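# Place tube rack inside fume hood and close sash

## Task

Set the tube rack on the fume hood's work surface so the whole rack lies past the orange tape line, standing upright with each tube seated all the way down in a hole; lower the sash until it is completely closed. The task fails if the rack or any tube reaches the floor, or if the robot tips over or ends up leaning. Nothing may rely on the robot to stay in place at the end; release the gripper and back away when finished.

## Robot and tools

ROBOT. TidyBot++: a mobile base 0.54 m long, 0.50 m wide and 0.38 m tall on four driven casters, with one seven-joint arm and a two-finger gripper. The shoulder sits 0.12 m ahead of the base centre and 0.68 m up. base_camera is fixed on the base looking forward (644x364 px); wrist_camera is a fisheye on the hand looking along the fingers (644x476 px). Loose objects may occasionally get nudged by outside disturbances.

FRAMES. Base frame: origin on the floor below the base centre, x forward, y left, z up. hand_pose is reported in this frame and marks the spot between the finger pads; its own z axis runs out along the fingers and its y axis is the opening direction. Odometry is the base frame as it was when the scene began; heading grows to the left, range -3.142 to 3.142. base_tilt is in degrees, positive when leaning forward or right. Both carry a fixed bias near 1 degree.

execute_actions. Arguments: actions (a list holding zero or one action) and cameras (list of base_camera, wrist_camera or all; omitted, null or all gives both, [] gives none). An empty actions list just reports state and images. One action may hold:
- base: exactly one relative move, measured from where the base last reported itself. translate_m: metres, forward positive, -2 to 2. strafe_m: metres, left positive, -2 to 2. rotate_rad: radians, counter-clockwise from above positive, -6.3 to 6.3.
- joints: absolute targets by name, radians. joint_1_rad (whole arm about vertical, positive is clockwise from above, opposite to heading), joint_3_rad, joint_5_rad, joint_7_rad accept any angle and take the short way, so send turns in steps under half a revolution. joint_2_rad -2.249 to 2.249 (shoulder), joint_4_rad -2.579 to 2.579 (elbow), joint_6_rad -2.099 to 2.099 (wrist). gripper_pos 0 (open) to 1 (closed); finger gap is about 85 x (1 - gripper_pos) mm. With the hand down, joint_7_rad 1.57 makes the fingers open toward left and right.
- speeds: top-speed caps for this action only: translate_m and strafe_m 0.05 to 0.5 m/s, rotate_rad 0.1 to 1.57 rad/s (maximum is default). A base move that would need over 8.667 s is refused.
Motions start together; an action runs at most 15 s. Any unknown key or out-of-range number refuses the whole call with no motion. Unnamed joints may still be pulling toward older targets. If a result reports a stop, the remaining calls in that reply are skipped.

ARM GEOMETRY. Upper arm 0.42 m, forearm 0.31 m, hand 0.31 m to the hand point. With joint_1_rad 0, joint_3_rad 3.14, joint_5_rad 0 (near start), the arm moves in the x-z plane. Tilt from vertical (forward positive): upper arm = j2, forearm = j2 - j4, hand = j2 - j4 - j6. Reach forward of the shoulder is the sum of length x sin(tilt); height above it is the sum of length x cos(tilt). A downward hand can reach roughly 0.94 m above floor only close in, less farther out. Closed fingertips poke about 20 mm beyond the hand point. The arm starts folded, hand down, protruding up to 0.08 m ahead of the base.

wait: seconds, 0 to 10; reports like an empty action.
zoom_image: camera (base_camera or wrist_camera) and region [x0, y0, x1, y1] in pixels from the top-left, at most 504 by 504, on that camera's latest full image.
finished_scene: scene = the current scene number; irreversible, and it reports success. Finish only once everything holds on its own.

RESULT LINES. base_status / joint_status: done (for the base, wheels turned fully, even if they slipped); off_target (stopped away from target, may still push); contact_stop or time_out (target dropped, holding); not_followed, shown with "joint command not followed" and a cause line, when a self-collision check withheld arm targets (gripper still acts); limit_stop_at_motor_heat after an overheating stop (resend target). A blocked base can read done while short. on_its_own lists motion not commanded. motor_effort is percent of max, peak in brackets, noisy. Also base_odometry, base_tilt, joint_positions, hand_pose, and a pictures line naming image order. Warnings: ARM HIT (arm struck base or itself), MOTOR HOT (60 C), OVER-TEMPERATURE FAULT (75 C, arm sinks).

ACCURACY. Friction and load make joints settle off target; hand position may be 1-2 cm off. To fix, send each joint its previous command plus (wanted minus read). When holding something, never command a joint to its currently read angle or it sinks further. Odometry drifts a few cm and degrees over many moves. Trust images over hand_pose. Camera calibration: base_camera K fx=fy=393.081, cx 320.648, cy 182.188; wrist_camera fisheye K fx=fy=352.837, cx 324.367, cy 245.72; poses shift with the arm.

AVOID. Dropping, slamming or hard shoving objects; letting the rack or tubes reach the floor. Driving while the arm is snagged at 0.8 m or higher (tipping); pulling or pushing sideways on a raised hand. Torque faults: joints 1-4 limit 104.5 N m (warning 56.7), joints 5-7 limit 51.3 (warning 29.4); a fault freezes the arm for 10 s. Holding heavy loads for long heats motors. Fingers near the floor can hit it. Keep actions short, since robot motion time matters.

Each tool is called after "Emit:" as a command line: name --argument value for each argument, lists and objects as JSON in quotes; but a table of rows of numbers goes row by row, as --pt "numbers of a row", without its own name.

## Session

Emit:
execute_actions --actions '[]'

Scene clock: 0.00 s.
base_odometry: x=+0.000 y=+0.000 heading=+0.000 (m, m, rad; odometry frame)
base_tilt: forward=-0.4 right=+0.0 (deg)
base_status: not commanded
joint_positions: joint_1_rad=-0.056 joint_2_rad=-0.328 joint_3_rad=+3.161 joint_4_rad=-2.510 joint_5_rad=+0.055 joint_6_rad=-0.875 joint_7_rad=+1.575 gripper_pos=+0.000
joint_status: not commanded
motor_effort: joint_1_rad=+1 joint_2_rad=-3 joint_3_rad=-1 joint_4_rad=+15 joint_5_rad=+0 joint_6_rad=+1 joint_7_rad=-1 (%)
hand_pose: x=+0.2680 y=-0.0057 z=+0.5899 quat_wxyz=(+0.018, +0.998, +0.037, +0.042) (m; base frame)
pictures: base_camera, wrist_camera
Images, in order (width x height): base_camera 644x364, wrist_camera 644x476.

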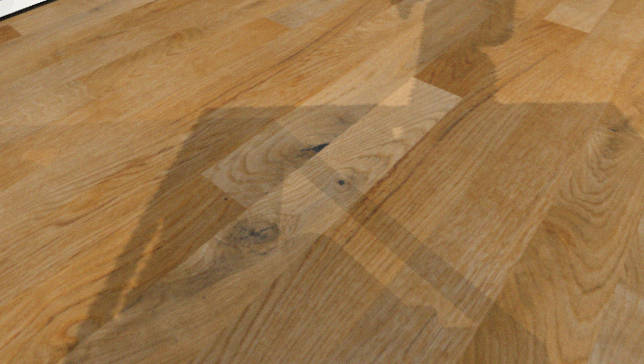

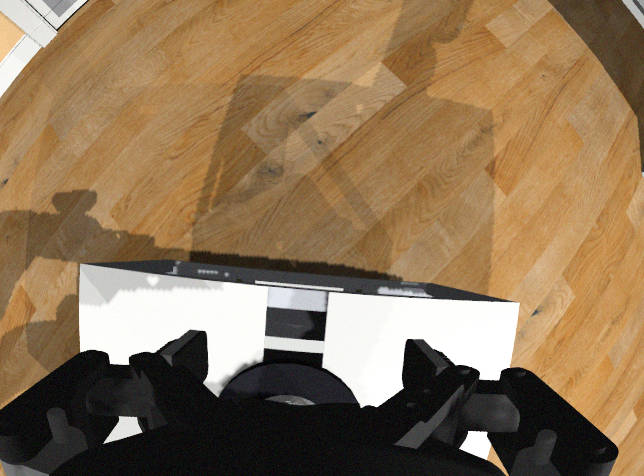

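Emit:
execute_actions --actions '[{"joints":{"joint_6_rad":0.35,"joint_1_rad":0,"joint_3_rad":3.14,"joint_5_rad":0}}]' --cameras '["wrist_camera"]'

Scene clock: 1.63 s.
base_odometry: x=+0.000 y=+0.000 heading=+0.000 (m, m, rad; odometry frame)
base_tilt: forward=-0.4 right=+0.0 (deg)
base_status: not commanded
joint_positions: joint_1_rad=-0.014 joint_2_rad=-0.328 joint_3_rad=+3.161 joint_4_rad=-2.508 joint_5_rad=+0.036 joint_6_rad=+0.334 joint_7_rad=+1.575 gripper_pos=+0.000
joint_status: all done
motor_effort: joint_1_rad=+0(0) joint_2_rad=-8(8) joint_3_rad=-1(2) joint_4_rad=+20(21) joint_5_rad=+0(0) joint_6_rad=+8(9) joint_7_rad=-1(1) (%)
hand_pose: x=+0.5410 y=+0.0022 z=+0.8155 quat_wxyz=(+0.006, +0.797, +0.015, +0.603) (m; base frame)
pictures: wrist_camera
camera_calibration (this result's frames):
wrist_camera: T_world_to_cam=[[-0.00310793, -0.996487, 0.083692, -0.0793378], [-0.319427, -0.0783185, -0.944369, 0.990598], [0.947606, -0.0296685, -0.318061, -0.112739], [0, 0, 0, 1]] pos_world=[0.423009, -0.00482171, 0.906272]
Images, in order (width x height): wrist_camera 644x476.

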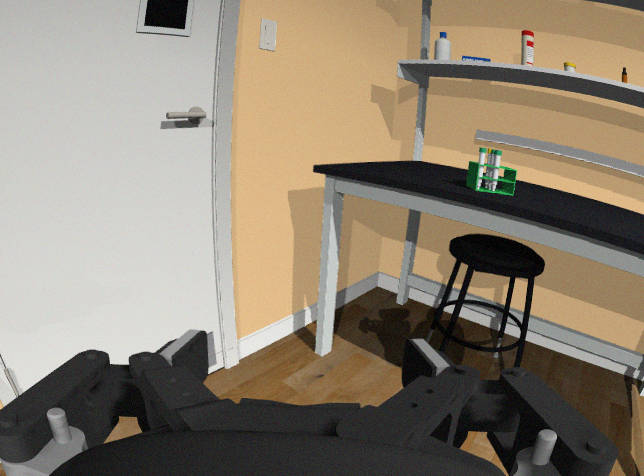

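Emit:
zoom_image --camera "wrist_camera" --region '[440, 130, 540, 205]'

Emit:
execute_actions --actions '[{"base":{"rotate_rad":-1.2}}]' --cameras '["wrist_camera"]'

Emit:
execute_actions --actions '[{"base":{"rotate_rad":-1.3}}]' --cameras '["wrist_camera"]'

Region (440, 130, 540, 205) of wrist_camera's 644x476 image, scaled by 5.040; it fills the top 378 rows of this view, and the rest is white.

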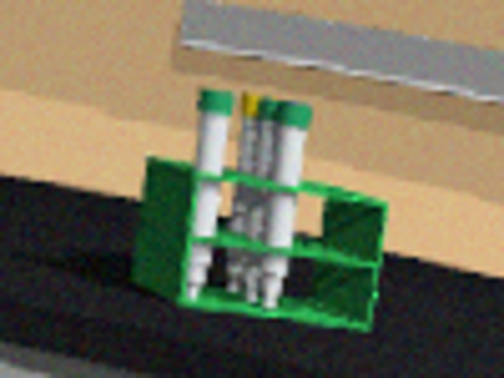

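Scene clock: 4.83 s.
base_odometry: x=+0.000 y=+0.000 heading=-1.200 (m, m, rad; odometry frame)
base_tilt: forward=-0.4 right=+0.0 (deg)
base_status: done
joint_positions: joint_1_rad=-0.008 joint_2_rad=-0.328 joint_3_rad=+3.160 joint_4_rad=-2.508 joint_5_rad=+0.035 joint_6_rad=+0.334 joint_7_rad=+1.575 gripper_pos=+0.000
joint_status: not commanded
motor_effort: joint_1_rad=+1(0) joint_2_rad=-8(9) joint_3_rad=-1(0) joint_4_rad=+20(20) joint_5_rad=+0(0) joint_6_rad=+8(8) joint_7_rad=-2(1) (%)
hand_pose: x=+0.5410 y=+0.0000 z=+0.8155 quat_wxyz=(+0.007, +0.797, +0.013, +0.603) (m; base frame)
pictures: wrist_camera
camera_calibration (this result's frames):
wrist_camera: T_world_to_cam=[[-0.00863739, -0.996486, 0.0833072, -0.0781558], [-0.319848, -0.0761805, -0.944401, 0.990681], [0.947429, -0.0348028, -0.318066, -0.112693], [0, 0, 0, 1]] pos_world=[0.422961, -0.00633265, 0.906268]
Images, in order (width x height): wrist_camera 644x476.

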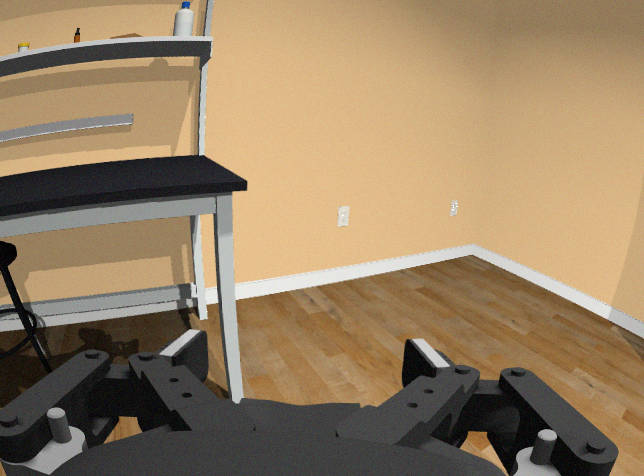

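Scene clock: 6.93 s.
base_odometry: x=+0.000 y=+0.000 heading=-2.500 (m, m, rad; odometry frame)
base_tilt: forward=-0.4 right=+0.0 (deg)
base_status: done
joint_positions: joint_1_rad=-0.005 joint_2_rad=-0.328 joint_3_rad=+3.158 joint_4_rad=-2.508 joint_5_rad=+0.035 joint_6_rad=+0.334 joint_7_rad=+1.575 gripper_pos=+0.000
joint_status: not commanded
motor_effort: joint_1_rad=+1(2) joint_2_rad=-7(8) joint_3_rad=-1(1) joint_4_rad=+20(20) joint_5_rad=+0(1) joint_6_rad=+8(8) joint_7_rad=-1(1) (%)
hand_pose: x=+0.5410 y=-0.0004 z=+0.8155 quat_wxyz=(+0.008, +0.797, +0.012, +0.603) (m; base frame)
pictures: wrist_camera
camera_calibration (this result's frames):
wrist_camera: T_world_to_cam=[[-0.0098965, -0.996457, 0.0835166, -0.0780706], [-0.31994, -0.0759749, -0.944387, 0.990678], [0.947386, -0.0360664, -0.318055, -0.11268], [0, 0, 0, 1]] pos_world=[0.422936, -0.00659137, 0.906265]
Images, in order (width x height): wrist_camera 644x476.

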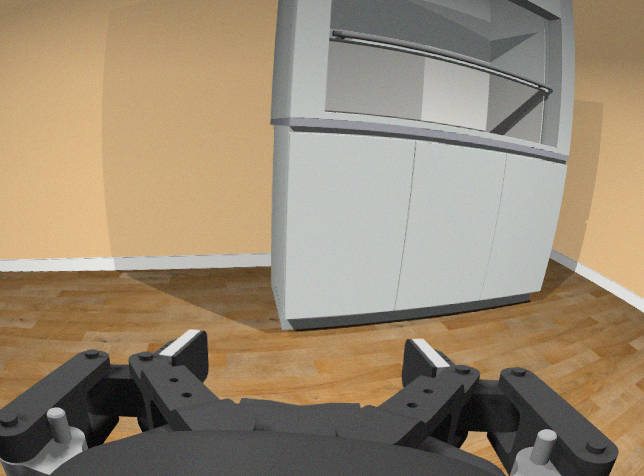

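Emit:
execute_actions --actions '[{"base":{"rotate_rad":0.26},"joints":{"joint_2_rad":-0.2,"joint_4_rad":-1.5,"joint_6_rad":-0.5}}]' --cameras '[]'

Emit:
execute_actions --actions '[{"base":{"strafe_m":-0.9}}]' --cameras '[]'

Emit:
execute_actions --actions '[{"base":{"translate_m":0.6}}]'

Scene clock: 9.80 s.
base_odometry: x=+0.000 y=+0.000 heading=-2.241 (m, m, rad; odometry frame)
base_tilt: forward=-0.4 right=+0.0 (deg)
base_status: done
joint_positions: joint_1_rad=-0.005 joint_2_rad=-0.222 joint_3_rad=+3.155 joint_4_rad=-1.509 joint_5_rad=+0.034 joint_6_rad=-0.463 joint_7_rad=+1.575 gripper_pos=+0.000
joint_status: all done
motor_effort: joint_1_rad=+1(2) joint_2_rad=-15(15) joint_3_rad=-1(1) joint_4_rad=+23(24) joint_5_rad=+0(0) joint_6_rad=+8(9) joint_7_rad=-1(1) (%)
hand_pose: x=+0.6345 y=-0.0092 z=+1.1245 quat_wxyz=(+0.019, +0.768, +0.004, +0.641) (m; base frame)
pictures: none
No camera images: the call's "cameras" was empty. Leave "cameras" out to get every camera's image.

Scene clock: 12.97 s.
base_odometry: x=-0.705 y=+0.559 heading=-2.241 (m, m, rad; odometry frame)
base_tilt: forward=-0.4 right=+0.0 (deg)
base_status: done
joint_positions: joint_1_rad=-0.005 joint_2_rad=-0.221 joint_3_rad=+3.155 joint_4_rad=-1.509 joint_5_rad=+0.034 joint_6_rad=-0.464 joint_7_rad=+1.575 gripper_pos=+0.000
joint_status: not commanded
motor_effort: joint_1_rad=+0(2) joint_2_rad=-15(15) joint_3_rad=-1(2) joint_4_rad=+23(23) joint_5_rad=+0(1) joint_6_rad=+8(8) joint_7_rad=-1(2) (%)
hand_pose: x=+0.6349 y=-0.0090 z=+1.1240 quat_wxyz=(+0.019, +0.768, +0.004, +0.640) (m; base frame)
pictures: none
No camera images: the call's "cameras" was empty. Leave "cameras" out to get every camera's image.

Scene clock: 15.53 s.
base_odometry: x=-1.078 y=+0.089 heading=-2.242 (m, m, rad; odometry frame)
base_tilt: forward=-0.4 right=+0.0 (deg)
base_status: done
joint_positions: joint_1_rad=-0.005 joint_2_rad=-0.204 joint_3_rad=+3.155 joint_4_rad=-1.508 joint_5_rad=+0.034 joint_6_rad=-0.468 joint_7_rad=+1.575 gripper_pos=+0.000
joint_status: not commanded
motor_effort: joint_1_rad=+1(0) joint_2_rad=-16(18) joint_3_rad=+0(0) joint_4_rad=+23(24) joint_5_rad=+0(0) joint_6_rad=+8(8) joint_7_rad=-1(1) (%)
hand_pose: x=+0.6422 y=-0.0090 z=+1.1146 quat_wxyz=(+0.019, +0.774, +0.005, +0.632) (m; base frame)
pictures: base_camera, wrist_camera
camera_calibration (this result's frames):
wrist_camera: T_world_to_cam=[[-0.0406562, -0.99518, 0.0892389, -0.097229], [-0.250483, -0.0763094, -0.965109, 1.28336], [0.967267, -0.0615905, -0.246173, -0.206897], [0, 0, 0, 1]] pos_world=[0.517631, -0.011571, 1.19632]
Images, in order (width x height): base_camera 644x364, wrist_camera 644x476.

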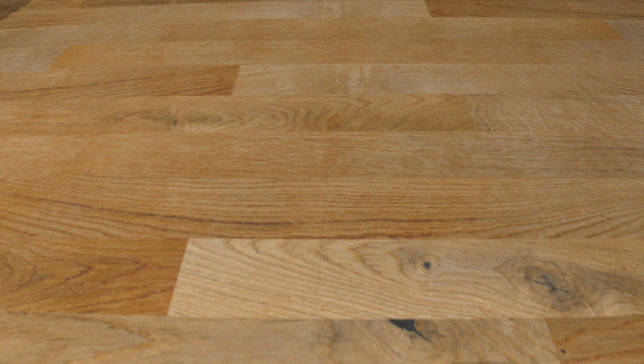

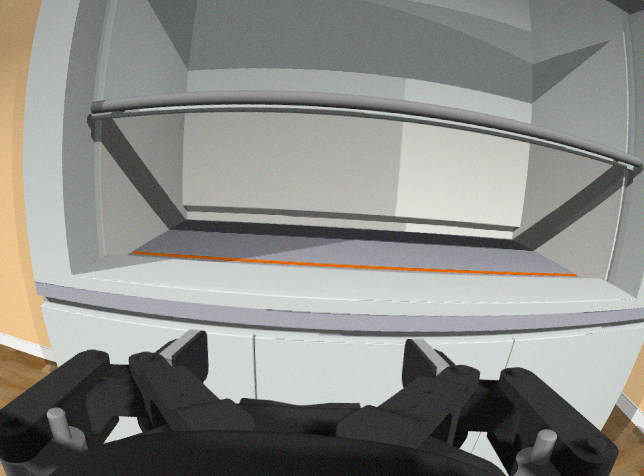

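Emit:
execute_actions --actions '[{"base":{"translate_m":-1.1},"joints":{"joint_2_rad":-0.3,"joint_4_rad":-2.0,"joint_6_rad":-0.4}}]' --cameras '[]'

Emit:
execute_actions --actions '[{"base":{"rotate_rad":1.571}}]' --cameras '["wrist_camera"]'

Emit:
execute_actions --actions '[{"base":{"translate_m":1.3}}]'

Scene clock: 19.63 s.
base_odometry: x=-0.395 y=+0.951 heading=-2.241 (m, m, rad; odometry frame)
base_tilt: forward=-0.4 right=+0.0 (deg)
base_status: done
joint_positions: joint_1_rad=-0.004 joint_2_rad=-0.291 joint_3_rad=+3.154 joint_4_rad=-1.993 joint_5_rad=+0.034 joint_6_rad=-0.435 joint_7_rad=+1.575 gripper_pos=+0.000
joint_status: all done
motor_effort: joint_1_rad=+1(2) joint_2_rad=-12(21) joint_3_rad=-1(1) joint_4_rad=+23(24) joint_5_rad=+0(1) joint_6_rad=+7(9) joint_7_rad=-2(1) (%)
hand_pose: x=+0.5728 y=-0.0075 z=+0.8772 quat_wxyz=(+0.015, +0.876, +0.007, +0.482) (m; base frame)
pictures: none
No camera images: the call's "cameras" was empty. Leave "cameras" out to get every camera's image.

Scene clock: 21.93 s.
base_odometry: x=-0.395 y=+0.951 heading=-0.670 (m, m, rad; odometry frame)
base_tilt: forward=-0.4 right=+0.0 (deg)
base_status: done
joint_positions: joint_1_rad=-0.004 joint_2_rad=-0.291 joint_3_rad=+3.150 joint_4_rad=-1.993 joint_5_rad=+0.034 joint_6_rad=-0.433 joint_7_rad=+1.575 gripper_pos=+0.000
joint_status: not commanded
motor_effort: joint_1_rad=+1(1) joint_2_rad=-12(14) joint_3_rad=+0(1) joint_4_rad=+22(23) joint_5_rad=+0(1) joint_6_rad=+7(7) joint_7_rad=-1(2) (%)
hand_pose: x=+0.5731 y=-0.0056 z=+0.8777 quat_wxyz=(+0.015, +0.876, +0.009, +0.482) (m; base frame)
pictures: wrist_camera
camera_calibration (this result's frames):
wrist_camera: T_world_to_cam=[[-0.00107716, -0.995558, 0.094147, -0.102528], [-0.576211, -0.0763285, -0.813729, 1.09146], [0.8173, -0.0551251, -0.573569, 0.175207], [0, 0, 0, 1]] pos_world=[0.485602, -0.00910511, 0.998294]
Images, in order (width x height): wrist_camera 644x476.

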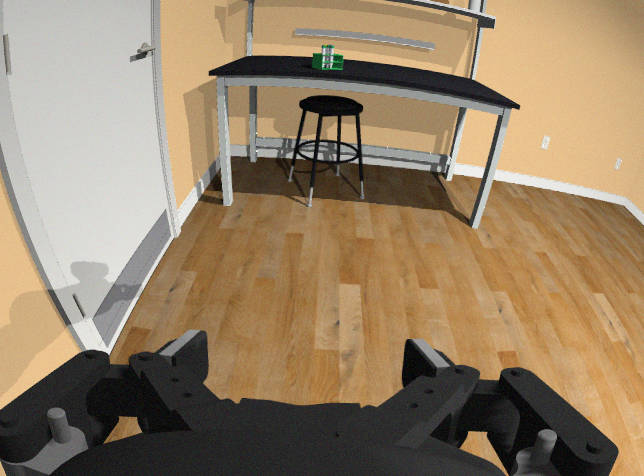

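Scene clock: 25.90 s.
base_odometry: x=+0.625 y=+0.144 heading=-0.670 (m, m, rad; odometry frame)
base_tilt: forward=-0.3 right=+0.0 (deg)
base_status: done
joint_positions: joint_1_rad=-0.004 joint_2_rad=-0.294 joint_3_rad=+3.150 joint_4_rad=-1.993 joint_5_rad=+0.034 joint_6_rad=-0.431 joint_7_rad=+1.575 gripper_pos=+0.000
joint_status: not commanded
motor_effort: joint_1_rad=+1(0) joint_2_rad=-11(15) joint_3_rad=-1(0) joint_4_rad=+22(24) joint_5_rad=+0(0) joint_6_rad=+7(7) joint_7_rad=-1(1) (%)
hand_pose: x=+0.5728 y=-0.0056 z=+0.8790 quat_wxyz=(+0.015, +0.875, +0.009, +0.484) (m; base frame)
pictures: base_camera, wrist_camera
camera_calibration (this result's frames):
wrist_camera: T_world_to_cam=[[-0.0013838, -0.995559, 0.094132, -0.102454], [-0.573058, -0.0763531, -0.81595, 1.09257], [0.819513, -0.0550722, -0.570407, 0.172139], [0, 0, 0, 1]] pos_world=[0.484897, -0.00909746, 0.99932]
Images, in order (width x height): base_camera 644x364, wrist_camera 644x476.

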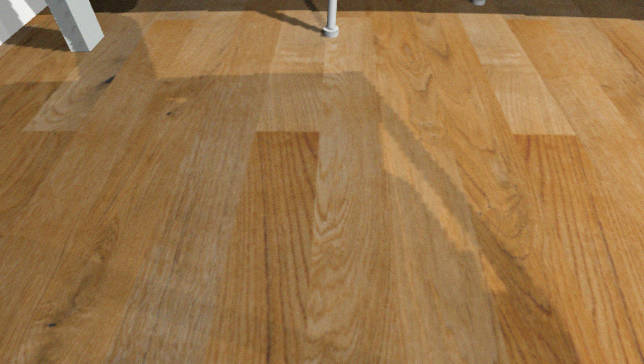

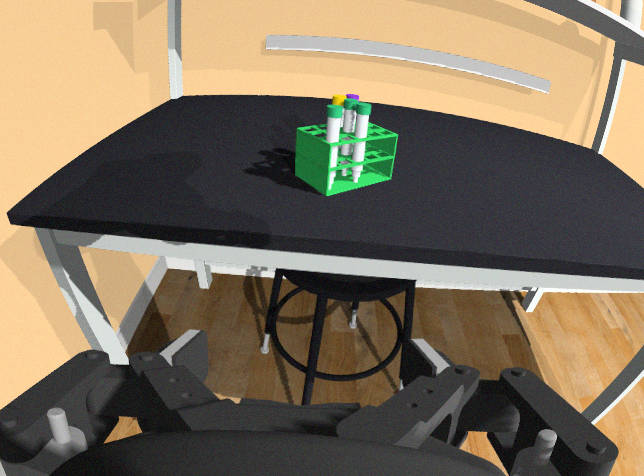

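Emit:
zoom_image --camera "wrist_camera" --region '[270, 80, 430, 210]'

Region (270, 80, 430, 210) of wrist_camera's 644x476 image, scaled by 3.150; it fills the top 410 rows of this view, and the rest is white.

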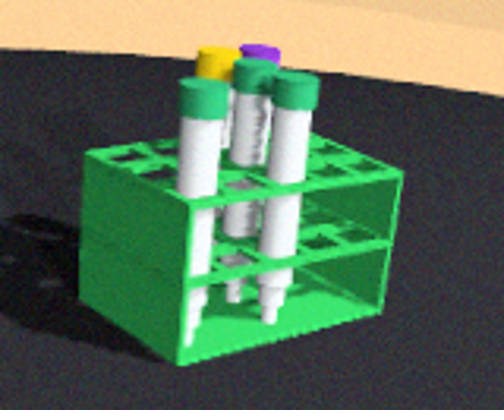

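Emit:
execute_actions --actions '[{"base":{"rotate_rad":0.66}}]' --cameras '[]'

Emit:
execute_actions --actions '[{"base":{"translate_m":-0.15}}]' --cameras '[]'

Emit:
execute_actions --actions '[{"base":{"strafe_m":-0.78}}]' --cameras '["all"]'

Scene clock: 28.87 s.
base_odometry: x=+0.625 y=+0.144 heading=-0.010 (m, m, rad; odometry frame)
base_tilt: forward=-0.4 right=+0.0 (deg)
base_status: done
joint_positions: joint_1_rad=-0.004 joint_2_rad=-0.294 joint_3_rad=+3.148 joint_4_rad=-1.993 joint_5_rad=+0.034 joint_6_rad=-0.431 joint_7_rad=+1.575 gripper_pos=+0.000
joint_status: not commanded
motor_effort: joint_1_rad=+0(2) joint_2_rad=-12(12) joint_3_rad=-1(1) joint_4_rad=+23(23) joint_5_rad=+0(1) joint_6_rad=+7(7) joint_7_rad=-1(1) (%)
hand_pose: x=+0.5728 y=-0.0046 z=+0.8790 quat_wxyz=(+0.014, +0.875, +0.010, +0.484) (m; base frame)
pictures: none
No camera images: the call's "cameras" was empty. Leave "cameras" out to get every camera's image.

Scene clock: 30.33 s.
base_odometry: x=+0.475 y=+0.146 heading=-0.009 (m, m, rad; odometry frame)
base_tilt: forward=-0.4 right=+0.0 (deg)
base_status: done
joint_positions: joint_1_rad=-0.004 joint_2_rad=-0.301 joint_3_rad=+3.148 joint_4_rad=-1.993 joint_5_rad=+0.034 joint_6_rad=-0.431 joint_7_rad=+1.575 gripper_pos=+0.000
joint_status: not commanded
motor_effort: joint_1_rad=+1(0) joint_2_rad=-11(17) joint_3_rad=+0(1) joint_4_rad=+23(24) joint_5_rad=+0(0) joint_6_rad=+7(7) joint_7_rad=-1(2) (%)
hand_pose: x=+0.5714 y=-0.0046 z=+0.8820 quat_wxyz=(+0.014, +0.873, +0.010, +0.487) (m; base frame)
pictures: none
No camera images: the call's "cameras" was empty. Leave "cameras" out to get every camera's image.

Scene clock: 33.27 s.
base_odometry: x=+0.467 y=-0.634 heading=-0.010 (m, m, rad; odometry frame)
base_tilt: forward=-0.4 right=+0.0 (deg)
base_status: done
joint_positions: joint_1_rad=-0.004 joint_2_rad=-0.301 joint_3_rad=+3.148 joint_4_rad=-1.993 joint_5_rad=+0.033 joint_6_rad=-0.431 joint_7_rad=+1.575 gripper_pos=+0.000
joint_status: not commanded
motor_effort: joint_1_rad=+1(3) joint_2_rad=-11(12) joint_3_rad=+0(3) joint_4_rad=+23(23) joint_5_rad=+0(1) joint_6_rad=+7(7) joint_7_rad=-1(1) (%)
hand_pose: x=+0.5714 y=-0.0046 z=+0.8820 quat_wxyz=(+0.014, +0.873, +0.010, +0.487) (m; base frame)
pictures: base_camera, wrist_camera
camera_calibration (this result's frames):
wrist_camera: T_world_to_cam=[[-0.0000683868, -0.995523, 0.0945229, -0.102785], [-0.567434, -0.0777933, -0.819736, 1.09433], [0.823419, -0.0536915, -0.564888, 0.167979], [0, 0, 0, 1]] pos_world=[0.482634, -0.00817427, 1.00166]
Images, in order (width x height): base_camera 644x364, wrist_camera 644x476.

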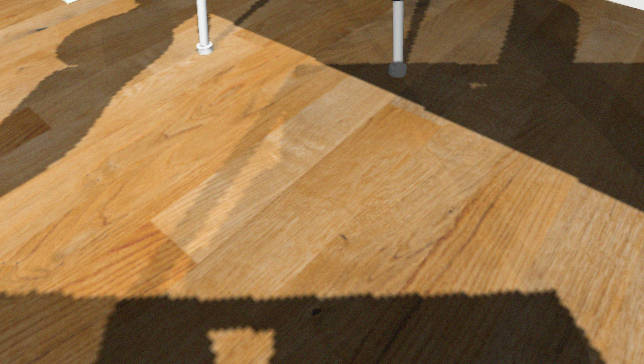

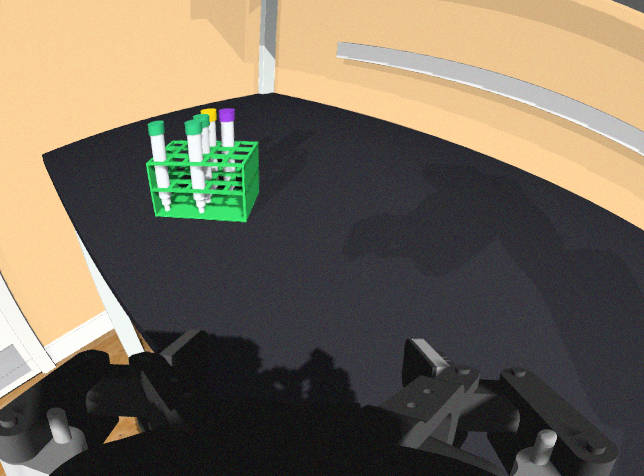

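Emit:
execute_actions --actions '[{"base":{"strafe_m":0.065},"joints":{"joint_6_rad":0.83,"joint_5_rad":-0.035,"joint_4_rad":-2.23,"gripper_pos":0.4}}]' --cameras '[]'

Emit:
execute_actions --actions '[{"joints":{"joint_2_rad":0.2}}]' --cameras '["wrist_camera"]'

Scene clock: 35.57 s.
base_odometry: x=+0.468 y=-0.569 heading=-0.010 (m, m, rad; odometry frame)
base_tilt: forward=-0.4 right=+0.0 (deg)
base_status: done
joint_positions: joint_1_rad=-0.004 joint_2_rad=-0.301 joint_3_rad=+3.148 joint_4_rad=-2.219 joint_5_rad=+0.002 joint_6_rad=+0.809 joint_7_rad=+1.575 gripper_pos=+0.400
joint_status: all done
motor_effort: joint_1_rad=+0(1) joint_2_rad=-11(13) joint_3_rad=-1(2) joint_4_rad=+22(23) joint_5_rad=+0(0) joint_6_rad=+7(9) joint_7_rad=-1(1) (%)
hand_pose: x=+0.5687 y=-0.0001 z=+1.1152 quat_wxyz=(+0.003, +0.527, +0.001, +0.850) (m; base frame)
pictures: none
No camera images: the call's "cameras" was empty. Leave "cameras" out to get every camera's image.

Scene clock: 37.27 s.
base_odometry: x=+0.468 y=-0.569 heading=-0.010 (m, m, rad; odometry frame)
base_tilt: forward=-0.4 right=+0.0 (deg)
base_status: not commanded
joint_positions: joint_1_rad=-0.004 joint_2_rad=+0.192 joint_3_rad=+3.148 joint_4_rad=-2.221 joint_5_rad=+0.002 joint_6_rad=+0.809 joint_7_rad=+1.575 gripper_pos=+0.400
joint_status: all done
motor_effort: joint_1_rad=+1(0) joint_2_rad=-25(27) joint_3_rad=+0(0) joint_4_rad=+18(22) joint_5_rad=+0(0) joint_6_rad=+8(9) joint_7_rad=-2(1) (%)
hand_pose: x=+0.7197 y=+0.0004 z=+0.8498 quat_wxyz=(+0.003, +0.719, +0.002, +0.695) (m; base frame)
pictures: wrist_camera
camera_calibration (this result's frames):
wrist_camera: T_world_to_cam=[[-0.0341306, -0.997811, 0.0566443, -0.0380627], [-0.0842989, -0.0536011, -0.994998, 0.953779], [0.995856, -0.038735, -0.0822849, -0.506278], [0, 0, 0, 1]] pos_world=[0.583283, -0.00646638, 0.909505]
Images, in order (width x height): wrist_camera 644x476.

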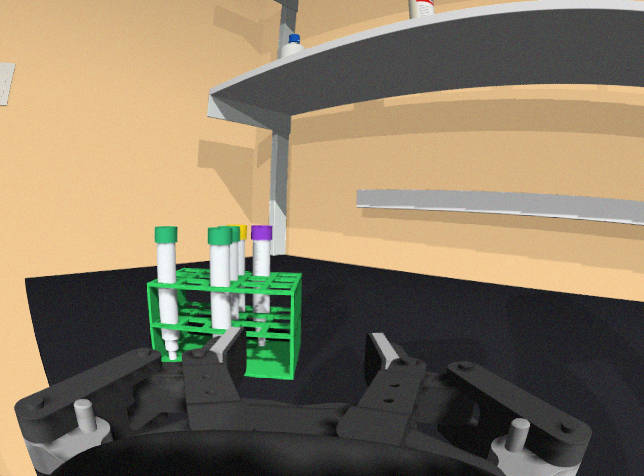

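Emit:
execute_actions --actions '[{"base":{"strafe_m":0.013},"joints":{"joint_2_rad":0.228}}]' --cameras '[]'

Emit:
execute_actions --actions '[{"base":{"translate_m":0.08},"speeds":{"translate_m":0.15}}]' --cameras '["wrist_camera"]'

Scene clock: 38.47 s.
base_odometry: x=+0.468 y=-0.556 heading=-0.010 (m, m, rad; odometry frame)
base_tilt: forward=-0.4 right=+0.0 (deg)
base_status: done
joint_positions: joint_1_rad=-0.004 joint_2_rad=+0.213 joint_3_rad=+3.148 joint_4_rad=-2.221 joint_5_rad=-0.001 joint_6_rad=+0.809 joint_7_rad=+1.575 gripper_pos=+0.400
joint_status: all done
motor_effort: joint_1_rad=+1(3) joint_2_rad=-26(27) joint_3_rad=-1(1) joint_4_rad=+17(18) joint_5_rad=+0(1) joint_6_rad=+8(8) joint_7_rad=-1(1) (%)
hand_pose: x=+0.7231 y=+0.0003 z=+0.8371 quat_wxyz=(+0.003, +0.726, +0.001, +0.688) (m; base frame)
pictures: none
No camera images: the call's "cameras" was empty. Leave "cameras" out to get every camera's image.

Scene clock: 39.67 s.
base_odometry: x=+0.548 y=-0.557 heading=-0.010 (m, m, rad; odometry frame)
base_tilt: forward=-0.4 right=+0.0 (deg)
base_status: done
joint_positions: joint_1_rad=-0.004 joint_2_rad=+0.217 joint_3_rad=+3.148 joint_4_rad=-2.223 joint_5_rad=-0.001 joint_6_rad=+0.809 joint_7_rad=+1.575 gripper_pos=+0.400
joint_status: not commanded
motor_effort: joint_1_rad=+1(0) joint_2_rad=-26(28) joint_3_rad=-1(2) joint_4_rad=+17(19) joint_5_rad=+0(0) joint_6_rad=+8(9) joint_7_rad=-1(1) (%)
hand_pose: x=+0.7233 y=+0.0003 z=+0.8340 quat_wxyz=(+0.003, +0.728, +0.001, +0.686) (m; base frame)
pictures: wrist_camera
camera_calibration (this result's frames):
wrist_camera: T_world_to_cam=[[-0.0336563, -0.997855, 0.0561502, -0.0370646], [-0.11059, -0.0521187, -0.992499, 0.955304], [0.993296, -0.0396135, -0.108599, -0.487414], [0, 0, 0, 1]] pos_world=[0.588547, -0.00650415, 0.897286]
Images, in order (width x height): wrist_camera 644x476.

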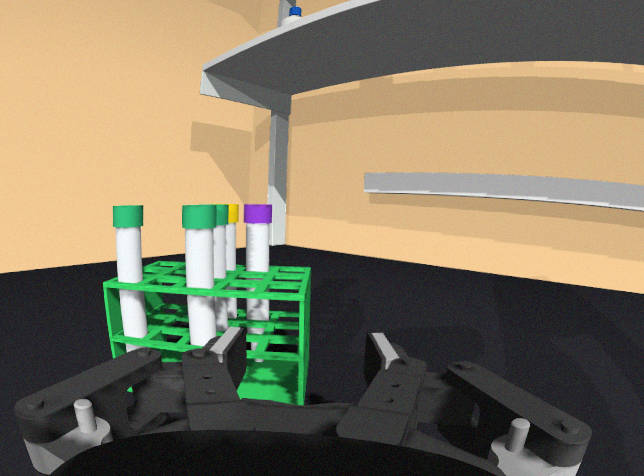

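Emit:
execute_actions --actions '[{"base":{"translate_m":0.04},"speeds":{"translate_m":0.1},"joints":{"joint_2_rad":0.24,"gripper_pos":0.55}}]' --cameras '["wrist_camera"]'

Scene clock: 41.00 s.
base_odometry: x=+0.589 y=-0.557 heading=-0.010 (m, m, rad; odometry frame)
base_tilt: forward=-0.4 right=+0.0 (deg)
base_status: done
joint_positions: joint_1_rad=-0.004 joint_2_rad=+0.227 joint_3_rad=+3.148 joint_4_rad=-2.224 joint_5_rad=-0.001 joint_6_rad=+0.809 joint_7_rad=+1.575 gripper_pos=+0.550
joint_status: all done
motor_effort: joint_1_rad=+1(0) joint_2_rad=-26(28) joint_3_rad=-1(2) joint_4_rad=+17(19) joint_5_rad=+0(0) joint_6_rad=+8(9) joint_7_rad=-1(1) (%)
hand_pose: x=+0.7246 y=+0.0003 z=+0.8276 quat_wxyz=(+0.003, +0.732, +0.001, +0.682) (m; base frame)
pictures: wrist_camera
camera_calibration (this result's frames):
wrist_camera: T_world_to_cam=[[-0.0330477, -0.997853, 0.0565514, -0.0374259], [-0.121327, -0.0521585, -0.991241, 0.955762], [0.992062, -0.0396195, -0.119343, -0.479589], [0, 0, 0, 1]] pos_world=[0.590505, -0.00649542, 0.892271]
Images, in order (width x height): wrist_camera 644x476.

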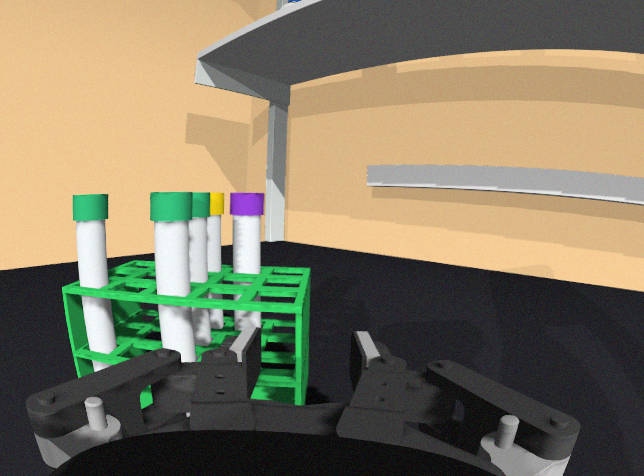

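Emit:
execute_actions --actions '[{"base":{"translate_m":0.03},"speeds":{"translate_m":0.06}}]' --cameras '["wrist_camera"]'

Scene clock: 42.07 s.
base_odometry: x=+0.619 y=-0.558 heading=-0.010 (m, m, rad; odometry frame)
base_tilt: forward=-0.4 right=+0.0 (deg)
base_status: done
joint_positions: joint_1_rad=-0.004 joint_2_rad=+0.229 joint_3_rad=+3.148 joint_4_rad=-2.224 joint_5_rad=-0.001 joint_6_rad=+0.809 joint_7_rad=+1.575 gripper_pos=+0.550
joint_status: not commanded
motor_effort: joint_1_rad=+0(0) joint_2_rad=-26(29) joint_3_rad=-2(1) joint_4_rad=+17(18) joint_5_rad=+0(0) joint_6_rad=+8(8) joint_7_rad=-2(1) (%)
hand_pose: x=+0.7248 y=+0.0003 z=+0.8261 quat_wxyz=(+0.003, +0.732, +0.001, +0.681) (m; base frame)
pictures: wrist_camera
camera_calibration (this result's frames):
wrist_camera: T_world_to_cam=[[-0.0329071, -0.997852, 0.0566419, -0.037511], [-0.123793, -0.0521669, -0.990936, 0.955863], [0.991762, -0.0396207, -0.121811, -0.477717], [0, 0, 0, 1]] pos_world=[0.590877, -0.00649349, 0.891133]
Images, in order (width x height): wrist_camera 644x476.

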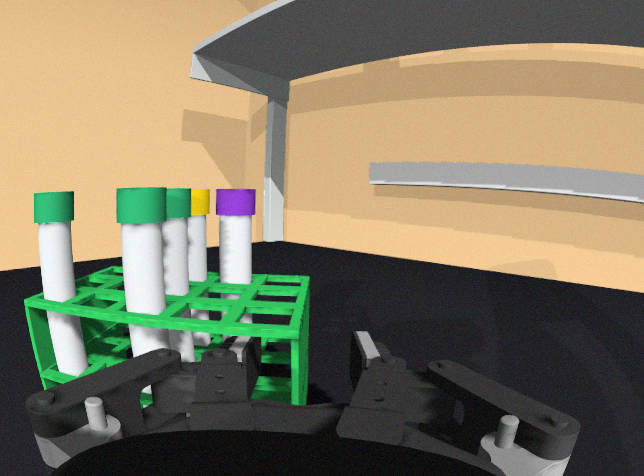

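Emit:
execute_actions --actions '[{"base":{"translate_m":0.018},"speeds":{"translate_m":0.05}}]' --cameras '["wrist_camera"]'

Emit:
execute_actions --actions '[{"joints":{"gripper_pos":1}}]' --cameras '["wrist_camera"]'

Scene clock: 43.00 s.
base_odometry: x=+0.637 y=-0.558 heading=-0.010 (m, m, rad; odometry frame)
base_tilt: forward=-0.3 right=+0.0 (deg)
base_status: done
joint_positions: joint_1_rad=-0.004 joint_2_rad=+0.229 joint_3_rad=+3.148 joint_4_rad=-2.224 joint_5_rad=-0.001 joint_6_rad=+0.809 joint_7_rad=+1.575 gripper_pos=+0.550
joint_status: not commanded
motor_effort: joint_1_rad=+1(1) joint_2_rad=-27(29) joint_3_rad=-1(2) joint_4_rad=+17(18) joint_5_rad=+0(0) joint_6_rad=+8(8) joint_7_rad=-1(1) (%)
hand_pose: x=+0.7248 y=+0.0003 z=+0.8259 quat_wxyz=(+0.003, +0.733, +0.001, +0.681) (m; base frame)
pictures: wrist_camera
camera_calibration (this result's frames):
wrist_camera: T_world_to_cam=[[-0.0328829, -0.997852, 0.0566569, -0.0375274], [-0.124223, -0.0521676, -0.990882, 0.955886], [0.991709, -0.0396211, -0.122241, -0.47734], [0, 0, 0, 1]] pos_world=[0.590892, -0.00649338, 0.890945]
Images, in order (width x height): wrist_camera 644x476.

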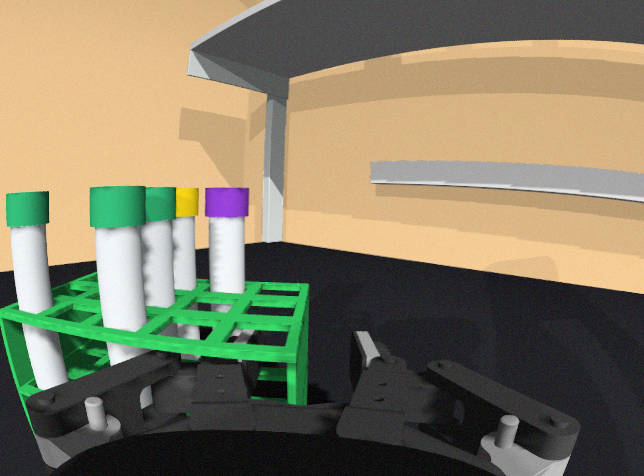

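Scene clock: 43.80 s.
base_odometry: x=+0.637 y=-0.558 heading=-0.010 (m, m, rad; odometry frame)
base_tilt: forward=-0.4 right=+0.0 (deg)
base_status: not commanded
joint_positions: joint_1_rad=-0.004 joint_2_rad=+0.229 joint_3_rad=+3.148 joint_4_rad=-2.224 joint_5_rad=-0.001 joint_6_rad=+0.809 joint_7_rad=+1.575 gripper_pos=+0.981
joint_status: all done
motor_effort: joint_1_rad=+0(2) joint_2_rad=-24(27) joint_3_rad=-1(1) joint_4_rad=+15(17) joint_5_rad=+0(0) joint_6_rad=+7(8) joint_7_rad=-2(2) (%)
hand_pose: x=+0.7248 y=+0.0003 z=+0.8259 quat_wxyz=(+0.003, +0.733, +0.001, +0.681) (m; base frame)
pictures: wrist_camera
camera_calibration (this result's frames):
wrist_camera: T_world_to_cam=[[-0.0329208, -0.997852, 0.056627, -0.0374865], [-0.12413, -0.0521369, -0.990895, 0.955873], [0.99172, -0.0396501, -0.122147, -0.477439], [0, 0, 0, 1]] pos_world=[0.590904, -0.00650027, 0.890975]
Images, in order (width x height): wrist_camera 644x476.

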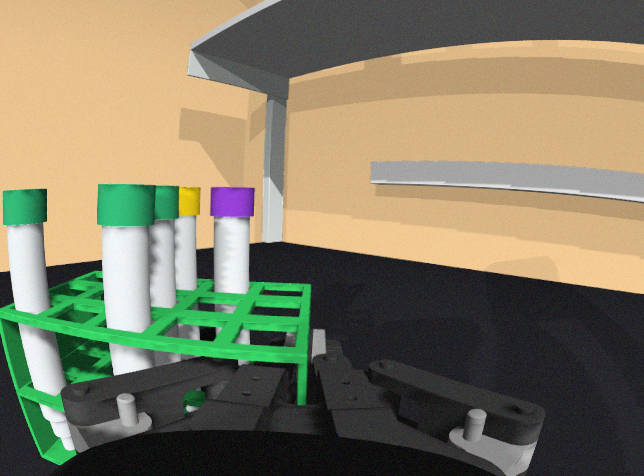

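Emit:
execute_actions --actions '[{"joints":{"joint_2_rad":0.12,"joint_4_rad":-2.17,"joint_6_rad":0.63}}]' --cameras '["wrist_camera"]'

Scene clock: 45.07 s.
base_odometry: x=+0.637 y=-0.558 heading=-0.010 (m, m, rad; odometry frame)
base_tilt: forward=-0.4 right=+0.0 (deg)
base_status: not commanded
joint_positions: joint_1_rad=-0.004 joint_2_rad=+0.138 joint_3_rad=+3.148 joint_4_rad=-2.187 joint_5_rad=-0.001 joint_6_rad=+0.659 joint_7_rad=+1.575 gripper_pos=+0.981
joint_status: all done
motor_effort: joint_1_rad=+1(1) joint_2_rad=-27(30) joint_3_rad=-1(2) joint_4_rad=+20(19) joint_5_rad=+0(0) joint_6_rad=+9(11) joint_7_rad=-1(1) (%)
hand_pose: x=+0.7160 y=+0.0003 z=+0.8541 quat_wxyz=(+0.002, +0.740, +0.001, +0.673) (m; base frame)
pictures: wrist_camera
camera_calibration (this result's frames):
wrist_camera: T_world_to_cam=[[-0.0317688, -0.997888, 0.056658, -0.0403045], [-0.145296, -0.0514737, -0.988048, 0.99544], [0.988878, -0.0396212, -0.143354, -0.445088], [0, 0, 0, 1]] pos_world=[0.58349, -0.00661529, 0.922022]
Images, in order (width x height): wrist_camera 644x476.

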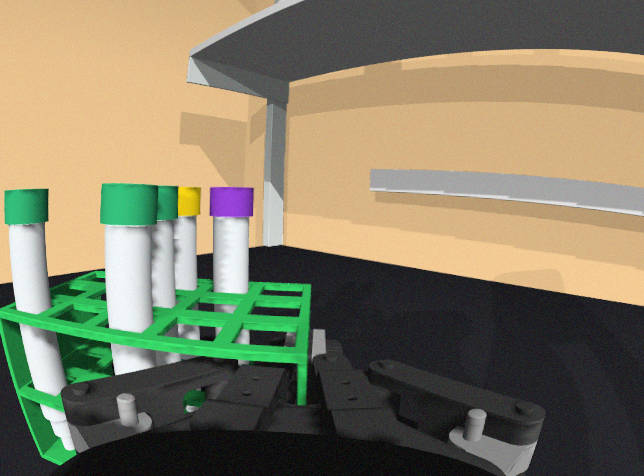

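Emit:
execute_actions --actions '[{"base":{"translate_m":-0.3},"speeds":{"translate_m":0.3},"joints":{"joint_2_rad":0.0,"joint_4_rad":-2.11,"joint_6_rad":0.46}}]' --cameras '[]'

Emit:
execute_actions --actions '[{"base":{"translate_m":-0.85},"joints":{"joint_2_rad":-0.15,"joint_4_rad":-2.03,"joint_6_rad":0.24}}]' --cameras '[]'

Emit:
execute_actions --actions '[{"base":{"rotate_rad":-2.23},"speeds":{"rotate_rad":0.9},"joints":{"joint_2_rad":-0.3,"joint_4_rad":-1.94,"joint_6_rad":0.015}}]' --cameras '["wrist_camera"]'

Emit:
execute_actions --actions '[{"base":{"strafe_m":-1.04}}]'

Scene clock: 47.33 s.
base_odometry: x=+0.337 y=-0.555 heading=-0.010 (m, m, rad; odometry frame)
base_tilt: forward=-0.3 right=+0.0 (deg)
base_status: done
joint_positions: joint_1_rad=-0.004 joint_2_rad=+0.012 joint_3_rad=+3.148 joint_4_rad=-2.125 joint_5_rad=-0.001 joint_6_rad=+0.488 joint_7_rad=+1.575 gripper_pos=+0.981
joint_status: all done
motor_effort: joint_1_rad=+1(3) joint_2_rad=-24(30) joint_3_rad=-1(2) joint_4_rad=+22(23) joint_5_rad=+0(1) joint_6_rad=+9(10) joint_7_rad=-1(1) (%)
hand_pose: x=+0.6998 y=+0.0000 z=+0.9096 quat_wxyz=(+0.002, +0.734, +0.000, +0.679) (m; base frame)
pictures: none
No camera images: the call's "cameras" was empty. Leave "cameras" out to get every camera's image.

Scene clock: 50.40 s.
base_odometry: x=-0.513 y=-0.547 heading=-0.010 (m, m, rad; odometry frame)
base_tilt: forward=-0.4 right=+0.0 (deg)
base_status: done
joint_positions: joint_1_rad=-0.004 joint_2_rad=-0.137 joint_3_rad=+3.148 joint_4_rad=-2.041 joint_5_rad=-0.001 joint_6_rad=+0.267 joint_7_rad=+1.575 gripper_pos=+0.981
joint_status: all done
motor_effort: joint_1_rad=+1(0) joint_2_rad=-19(26) joint_3_rad=-1(2) joint_4_rad=+24(26) joint_5_rad=+0(0) joint_6_rad=+9(10) joint_7_rad=-2(1) (%)
hand_pose: x=+0.6693 y=-0.0001 z=+0.9750 quat_wxyz=(+0.002, +0.730, +0.000, +0.683) (m; base frame)
pictures: none
No camera images: the call's "cameras" was empty. Leave "cameras" out to get every camera's image.

Scene clock: 53.73 s.
base_odometry: x=-0.513 y=-0.547 heading=-2.240 (m, m, rad; odometry frame)
base_tilt: forward=-0.4 right=+0.0 (deg)
base_status: done
joint_positions: joint_1_rad=-0.002 joint_2_rad=-0.287 joint_3_rad=+3.148 joint_4_rad=-1.952 joint_5_rad=-0.001 joint_6_rad=+0.045 joint_7_rad=+1.575 gripper_pos=+0.981
joint_status: all done
motor_effort: joint_1_rad=+1(3) joint_2_rad=-13(21) joint_3_rad=-1(1) joint_4_rad=+25(26) joint_5_rad=-1(0) joint_6_rad=+9(10) joint_7_rad=-1(2) (%)
hand_pose: x=+0.6239 y=-0.0010 z=+1.0407 quat_wxyz=(+0.002, +0.724, -0.001, +0.690) (m; base frame)
pictures: wrist_camera
camera_calibration (this result's frames):
wrist_camera: T_world_to_cam=[[-0.0355924, -0.997991, 0.0524078, -0.0482898], [-0.0998603, -0.048627, -0.993813, 1.14403], [0.994365, -0.0406056, -0.0979289, -0.377992], [0, 0, 0, 1]] pos_world=[0.488387, -0.00791051, 1.10247]
Images, in order (width x height): wrist_camera 644x476.

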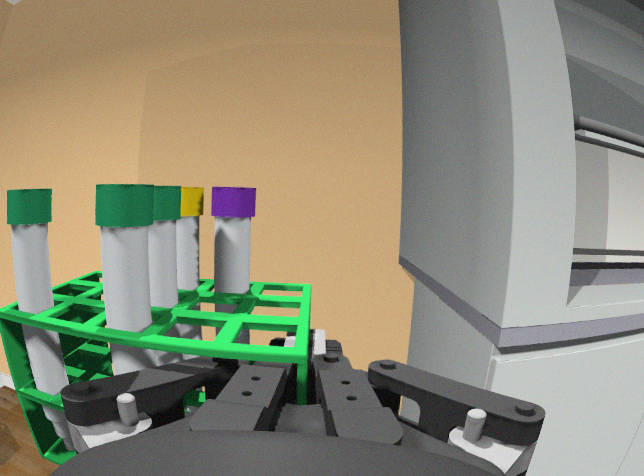

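Scene clock: 57.17 s.
base_odometry: x=-1.329 y=+0.099 heading=-2.240 (m, m, rad; odometry frame)
base_tilt: forward=-0.3 right=+0.0 (deg)
base_status: done
joint_positions: joint_1_rad=-0.002 joint_2_rad=-0.287 joint_3_rad=+3.148 joint_4_rad=-1.952 joint_5_rad=-0.001 joint_6_rad=+0.045 joint_7_rad=+1.575 gripper_pos=+0.981
joint_status: not commanded
motor_effort: joint_1_rad=+1(3) joint_2_rad=-14(14) joint_3_rad=-1(2) joint_4_rad=+25(25) joint_5_rad=+0(0) joint_6_rad=+9(9) joint_7_rad=-1(1) (%)
hand_pose: x=+0.6239 y=-0.0011 z=+1.0406 quat_wxyz=(+0.002, +0.724, -0.001, +0.690) (m; base frame)
pictures: base_camera, wrist_camera
camera_calibration (this result's frames):
wrist_camera: T_world_to_cam=[[-0.0356154, -0.99799, 0.0524174, -0.0483004], [-0.100161, -0.0486219, -0.993782, 1.1441], [0.994334, -0.0406441, -0.0982283, -0.377666], [0, 0, 0, 1]] pos_world=[0.4884, -0.00792502, 1.10242]
Images, in order (width x height): base_camera 644x364, wrist_camera 644x476.

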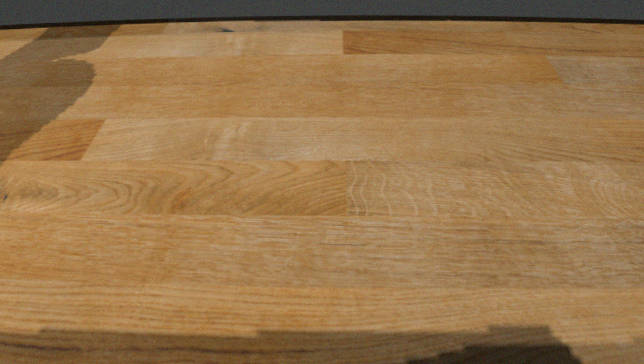

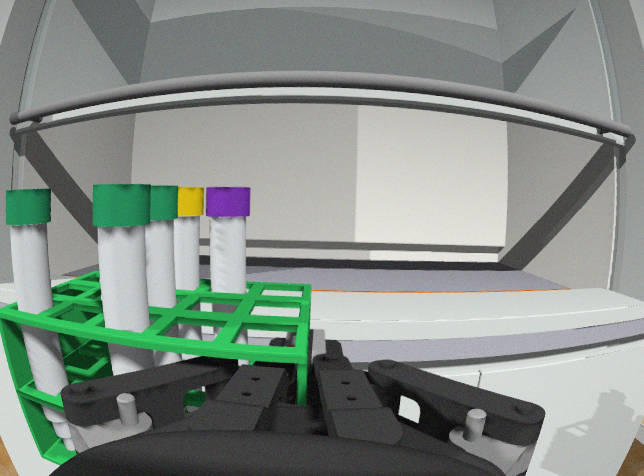

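Emit:
execute_actions --actions '[{"joints":{"joint_2_rad":-0.1,"joint_4_rad":-1.706,"joint_6_rad":-0.04}}]' --cameras '[]'

Emit:
execute_actions --actions '[{"base":{"translate_m":0.14},"speeds":{"translate_m":0.25}}]'

Scene clock: 58.73 s.
base_odometry: x=-1.329 y=+0.099 heading=-2.240 (m, m, rad; odometry frame)
base_tilt: forward=-0.4 right=+0.0 (deg)
base_status: not commanded
joint_positions: joint_1_rad=-0.002 joint_2_rad=-0.102 joint_3_rad=+3.148 joint_4_rad=-1.724 joint_5_rad=-0.001 joint_6_rad=-0.012 joint_7_rad=+1.575 gripper_pos=+0.981
joint_status: all done
motor_effort: joint_1_rad=+1(0) joint_2_rad=-21(24) joint_3_rad=-1(0) joint_4_rad=+25(26) joint_5_rad=+0(0) joint_6_rad=+9(10) joint_7_rad=-1(1) (%)
hand_pose: x=+0.7008 y=-0.0011 z=+1.0649 quat_wxyz=(+0.002, +0.729, +0.000, +0.685) (m; base frame)
pictures: none
No camera images: the call's "cameras" was empty. Leave "cameras" out to get every camera's image.

Scene clock: 60.17 s.
base_odometry: x=-1.416 y=-0.011 heading=-2.240 (m, m, rad; odometry frame)
base_tilt: forward=-0.4 right=+0.0 (deg)
base_status: done
joint_positions: joint_1_rad=-0.002 joint_2_rad=-0.093 joint_3_rad=+3.148 joint_4_rad=-1.722 joint_5_rad=-0.001 joint_6_rad=-0.013 joint_7_rad=+1.575 gripper_pos=+0.981
joint_status: not commanded
motor_effort: joint_1_rad=+1(0) joint_2_rad=-22(25) joint_3_rad=-1(2) joint_4_rad=+25(26) joint_5_rad=+0(0) joint_6_rad=+9(10) joint_7_rad=-1(1) (%)
hand_pose: x=+0.7045 y=-0.0011 z=+1.0597 quat_wxyz=(+0.002, +0.732, +0.000, +0.681) (m; base frame)
pictures: base_camera, wrist_camera
camera_calibration (this result's frames):
wrist_camera: T_world_to_cam=[[-0.0345183, -0.997929, 0.0542831, -0.0491804], [-0.123303, -0.049648, -0.991126, 1.18461], [0.991768, -0.0409053, -0.121334, -0.429664], [0, 0, 0, 1]] pos_world=[0.570496, -0.00784059, 1.12463]
Images, in order (width x height): base_camera 644x364, wrist_camera 644x476.

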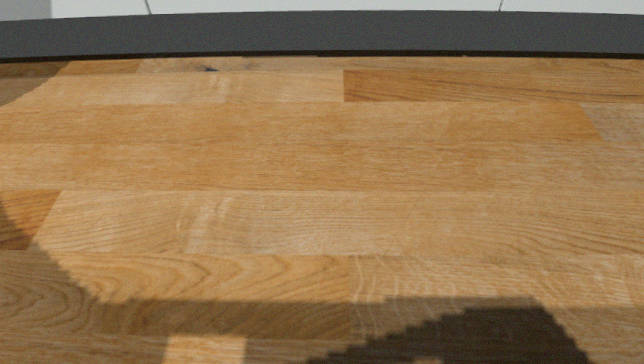

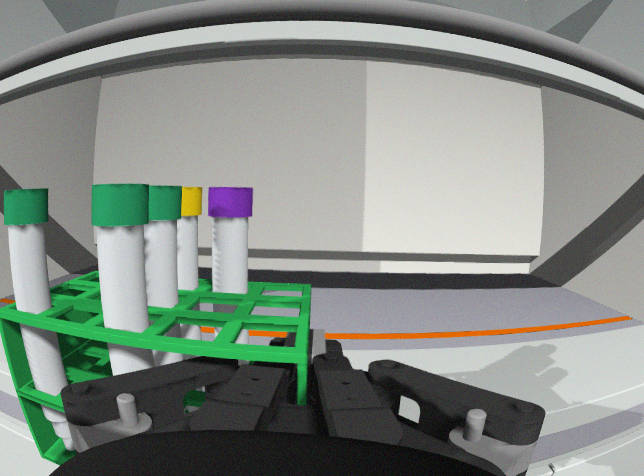

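Emit:
execute_actions --actions '[{"base":{"translate_m":0.2},"speeds":{"translate_m":0.15}}]' --cameras '["wrist_camera"]'

Emit:
execute_actions --actions '[{"base":{"translate_m":0.2},"speeds":{"translate_m":0.15}}]'

Scene clock: 62.33 s.
base_odometry: x=-1.540 y=-0.168 heading=-2.241 (m, m, rad; odometry frame)
base_tilt: forward=-0.4 right=+0.0 (deg)
base_status: done
joint_positions: joint_1_rad=-0.002 joint_2_rad=-0.093 joint_3_rad=+3.148 joint_4_rad=-1.722 joint_5_rad=-0.001 joint_6_rad=-0.014 joint_7_rad=+1.575 gripper_pos=+0.981
joint_status: not commanded
motor_effort: joint_1_rad=+0(0) joint_2_rad=-22(26) joint_3_rad=-1(1) joint_4_rad=+25(26) joint_5_rad=+0(0) joint_6_rad=+9(10) joint_7_rad=-1(1) (%)
hand_pose: x=+0.7045 y=-0.0011 z=+1.0597 quat_wxyz=(+0.002, +0.732, +0.000, +0.681) (m; base frame)
pictures: wrist_camera
camera_calibration (this result's frames):
wrist_camera: T_world_to_cam=[[-0.0344998, -0.997929, 0.0542933, -0.0492033], [-0.123629, -0.049647, -0.991086, 1.18479], [0.991729, -0.0409045, -0.12166, -0.429301], [0, 0, 0, 1]] pos_world=[0.570527, -0.00784059, 1.12467]
Images, in order (width x height): wrist_camera 644x476.

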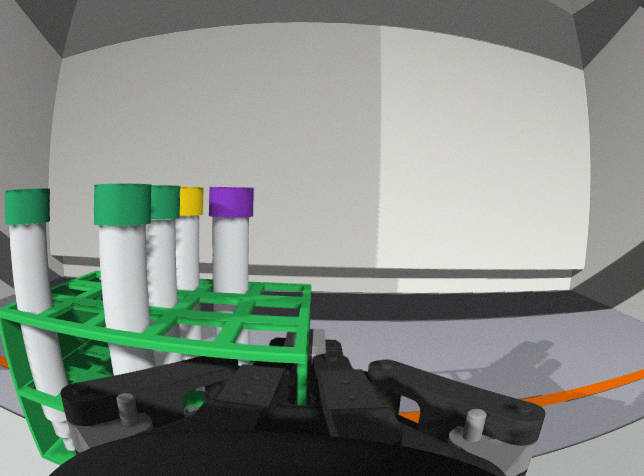

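Scene clock: 64.33 s.
base_odometry: x=-1.665 y=-0.325 heading=-2.241 (m, m, rad; odometry frame)
base_tilt: forward=-0.4 right=+0.0 (deg)
base_status: done
joint_positions: joint_1_rad=-0.002 joint_2_rad=-0.093 joint_3_rad=+3.148 joint_4_rad=-1.722 joint_5_rad=-0.001 joint_6_rad=-0.014 joint_7_rad=+1.575 gripper_pos=+0.981
joint_status: not commanded
motor_effort: joint_1_rad=+0(0) joint_2_rad=-23(26) joint_3_rad=-1(0) joint_4_rad=+25(26) joint_5_rad=-1(0) joint_6_rad=+9(10) joint_7_rad=-1(1) (%)
hand_pose: x=+0.7044 y=-0.0011 z=+1.0599 quat_wxyz=(+0.002, +0.732, +0.000, +0.681) (m; base frame)
pictures: base_camera, wrist_camera
camera_calibration (this result's frames):
wrist_camera: T_world_to_cam=[[-0.0345106, -0.997929, 0.054285, -0.0492049], [-0.123425, -0.0496458, -0.991111, 1.18491], [0.991754, -0.040904, -0.121456, -0.429386], [0, 0, 0, 1]] pos_world=[0.570394, -0.00784093, 1.12489]
Images, in order (width x height): base_camera 644x364, wrist_camera 644x476.

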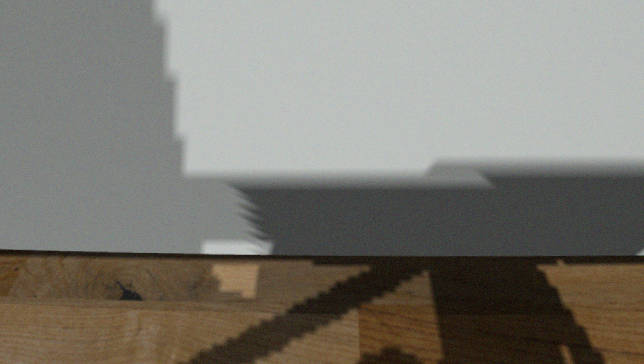

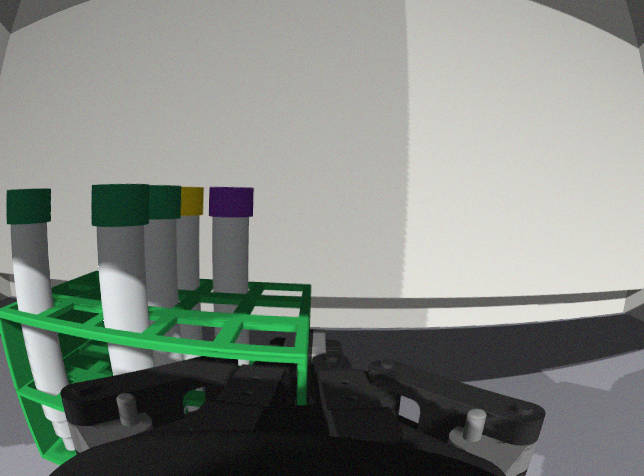

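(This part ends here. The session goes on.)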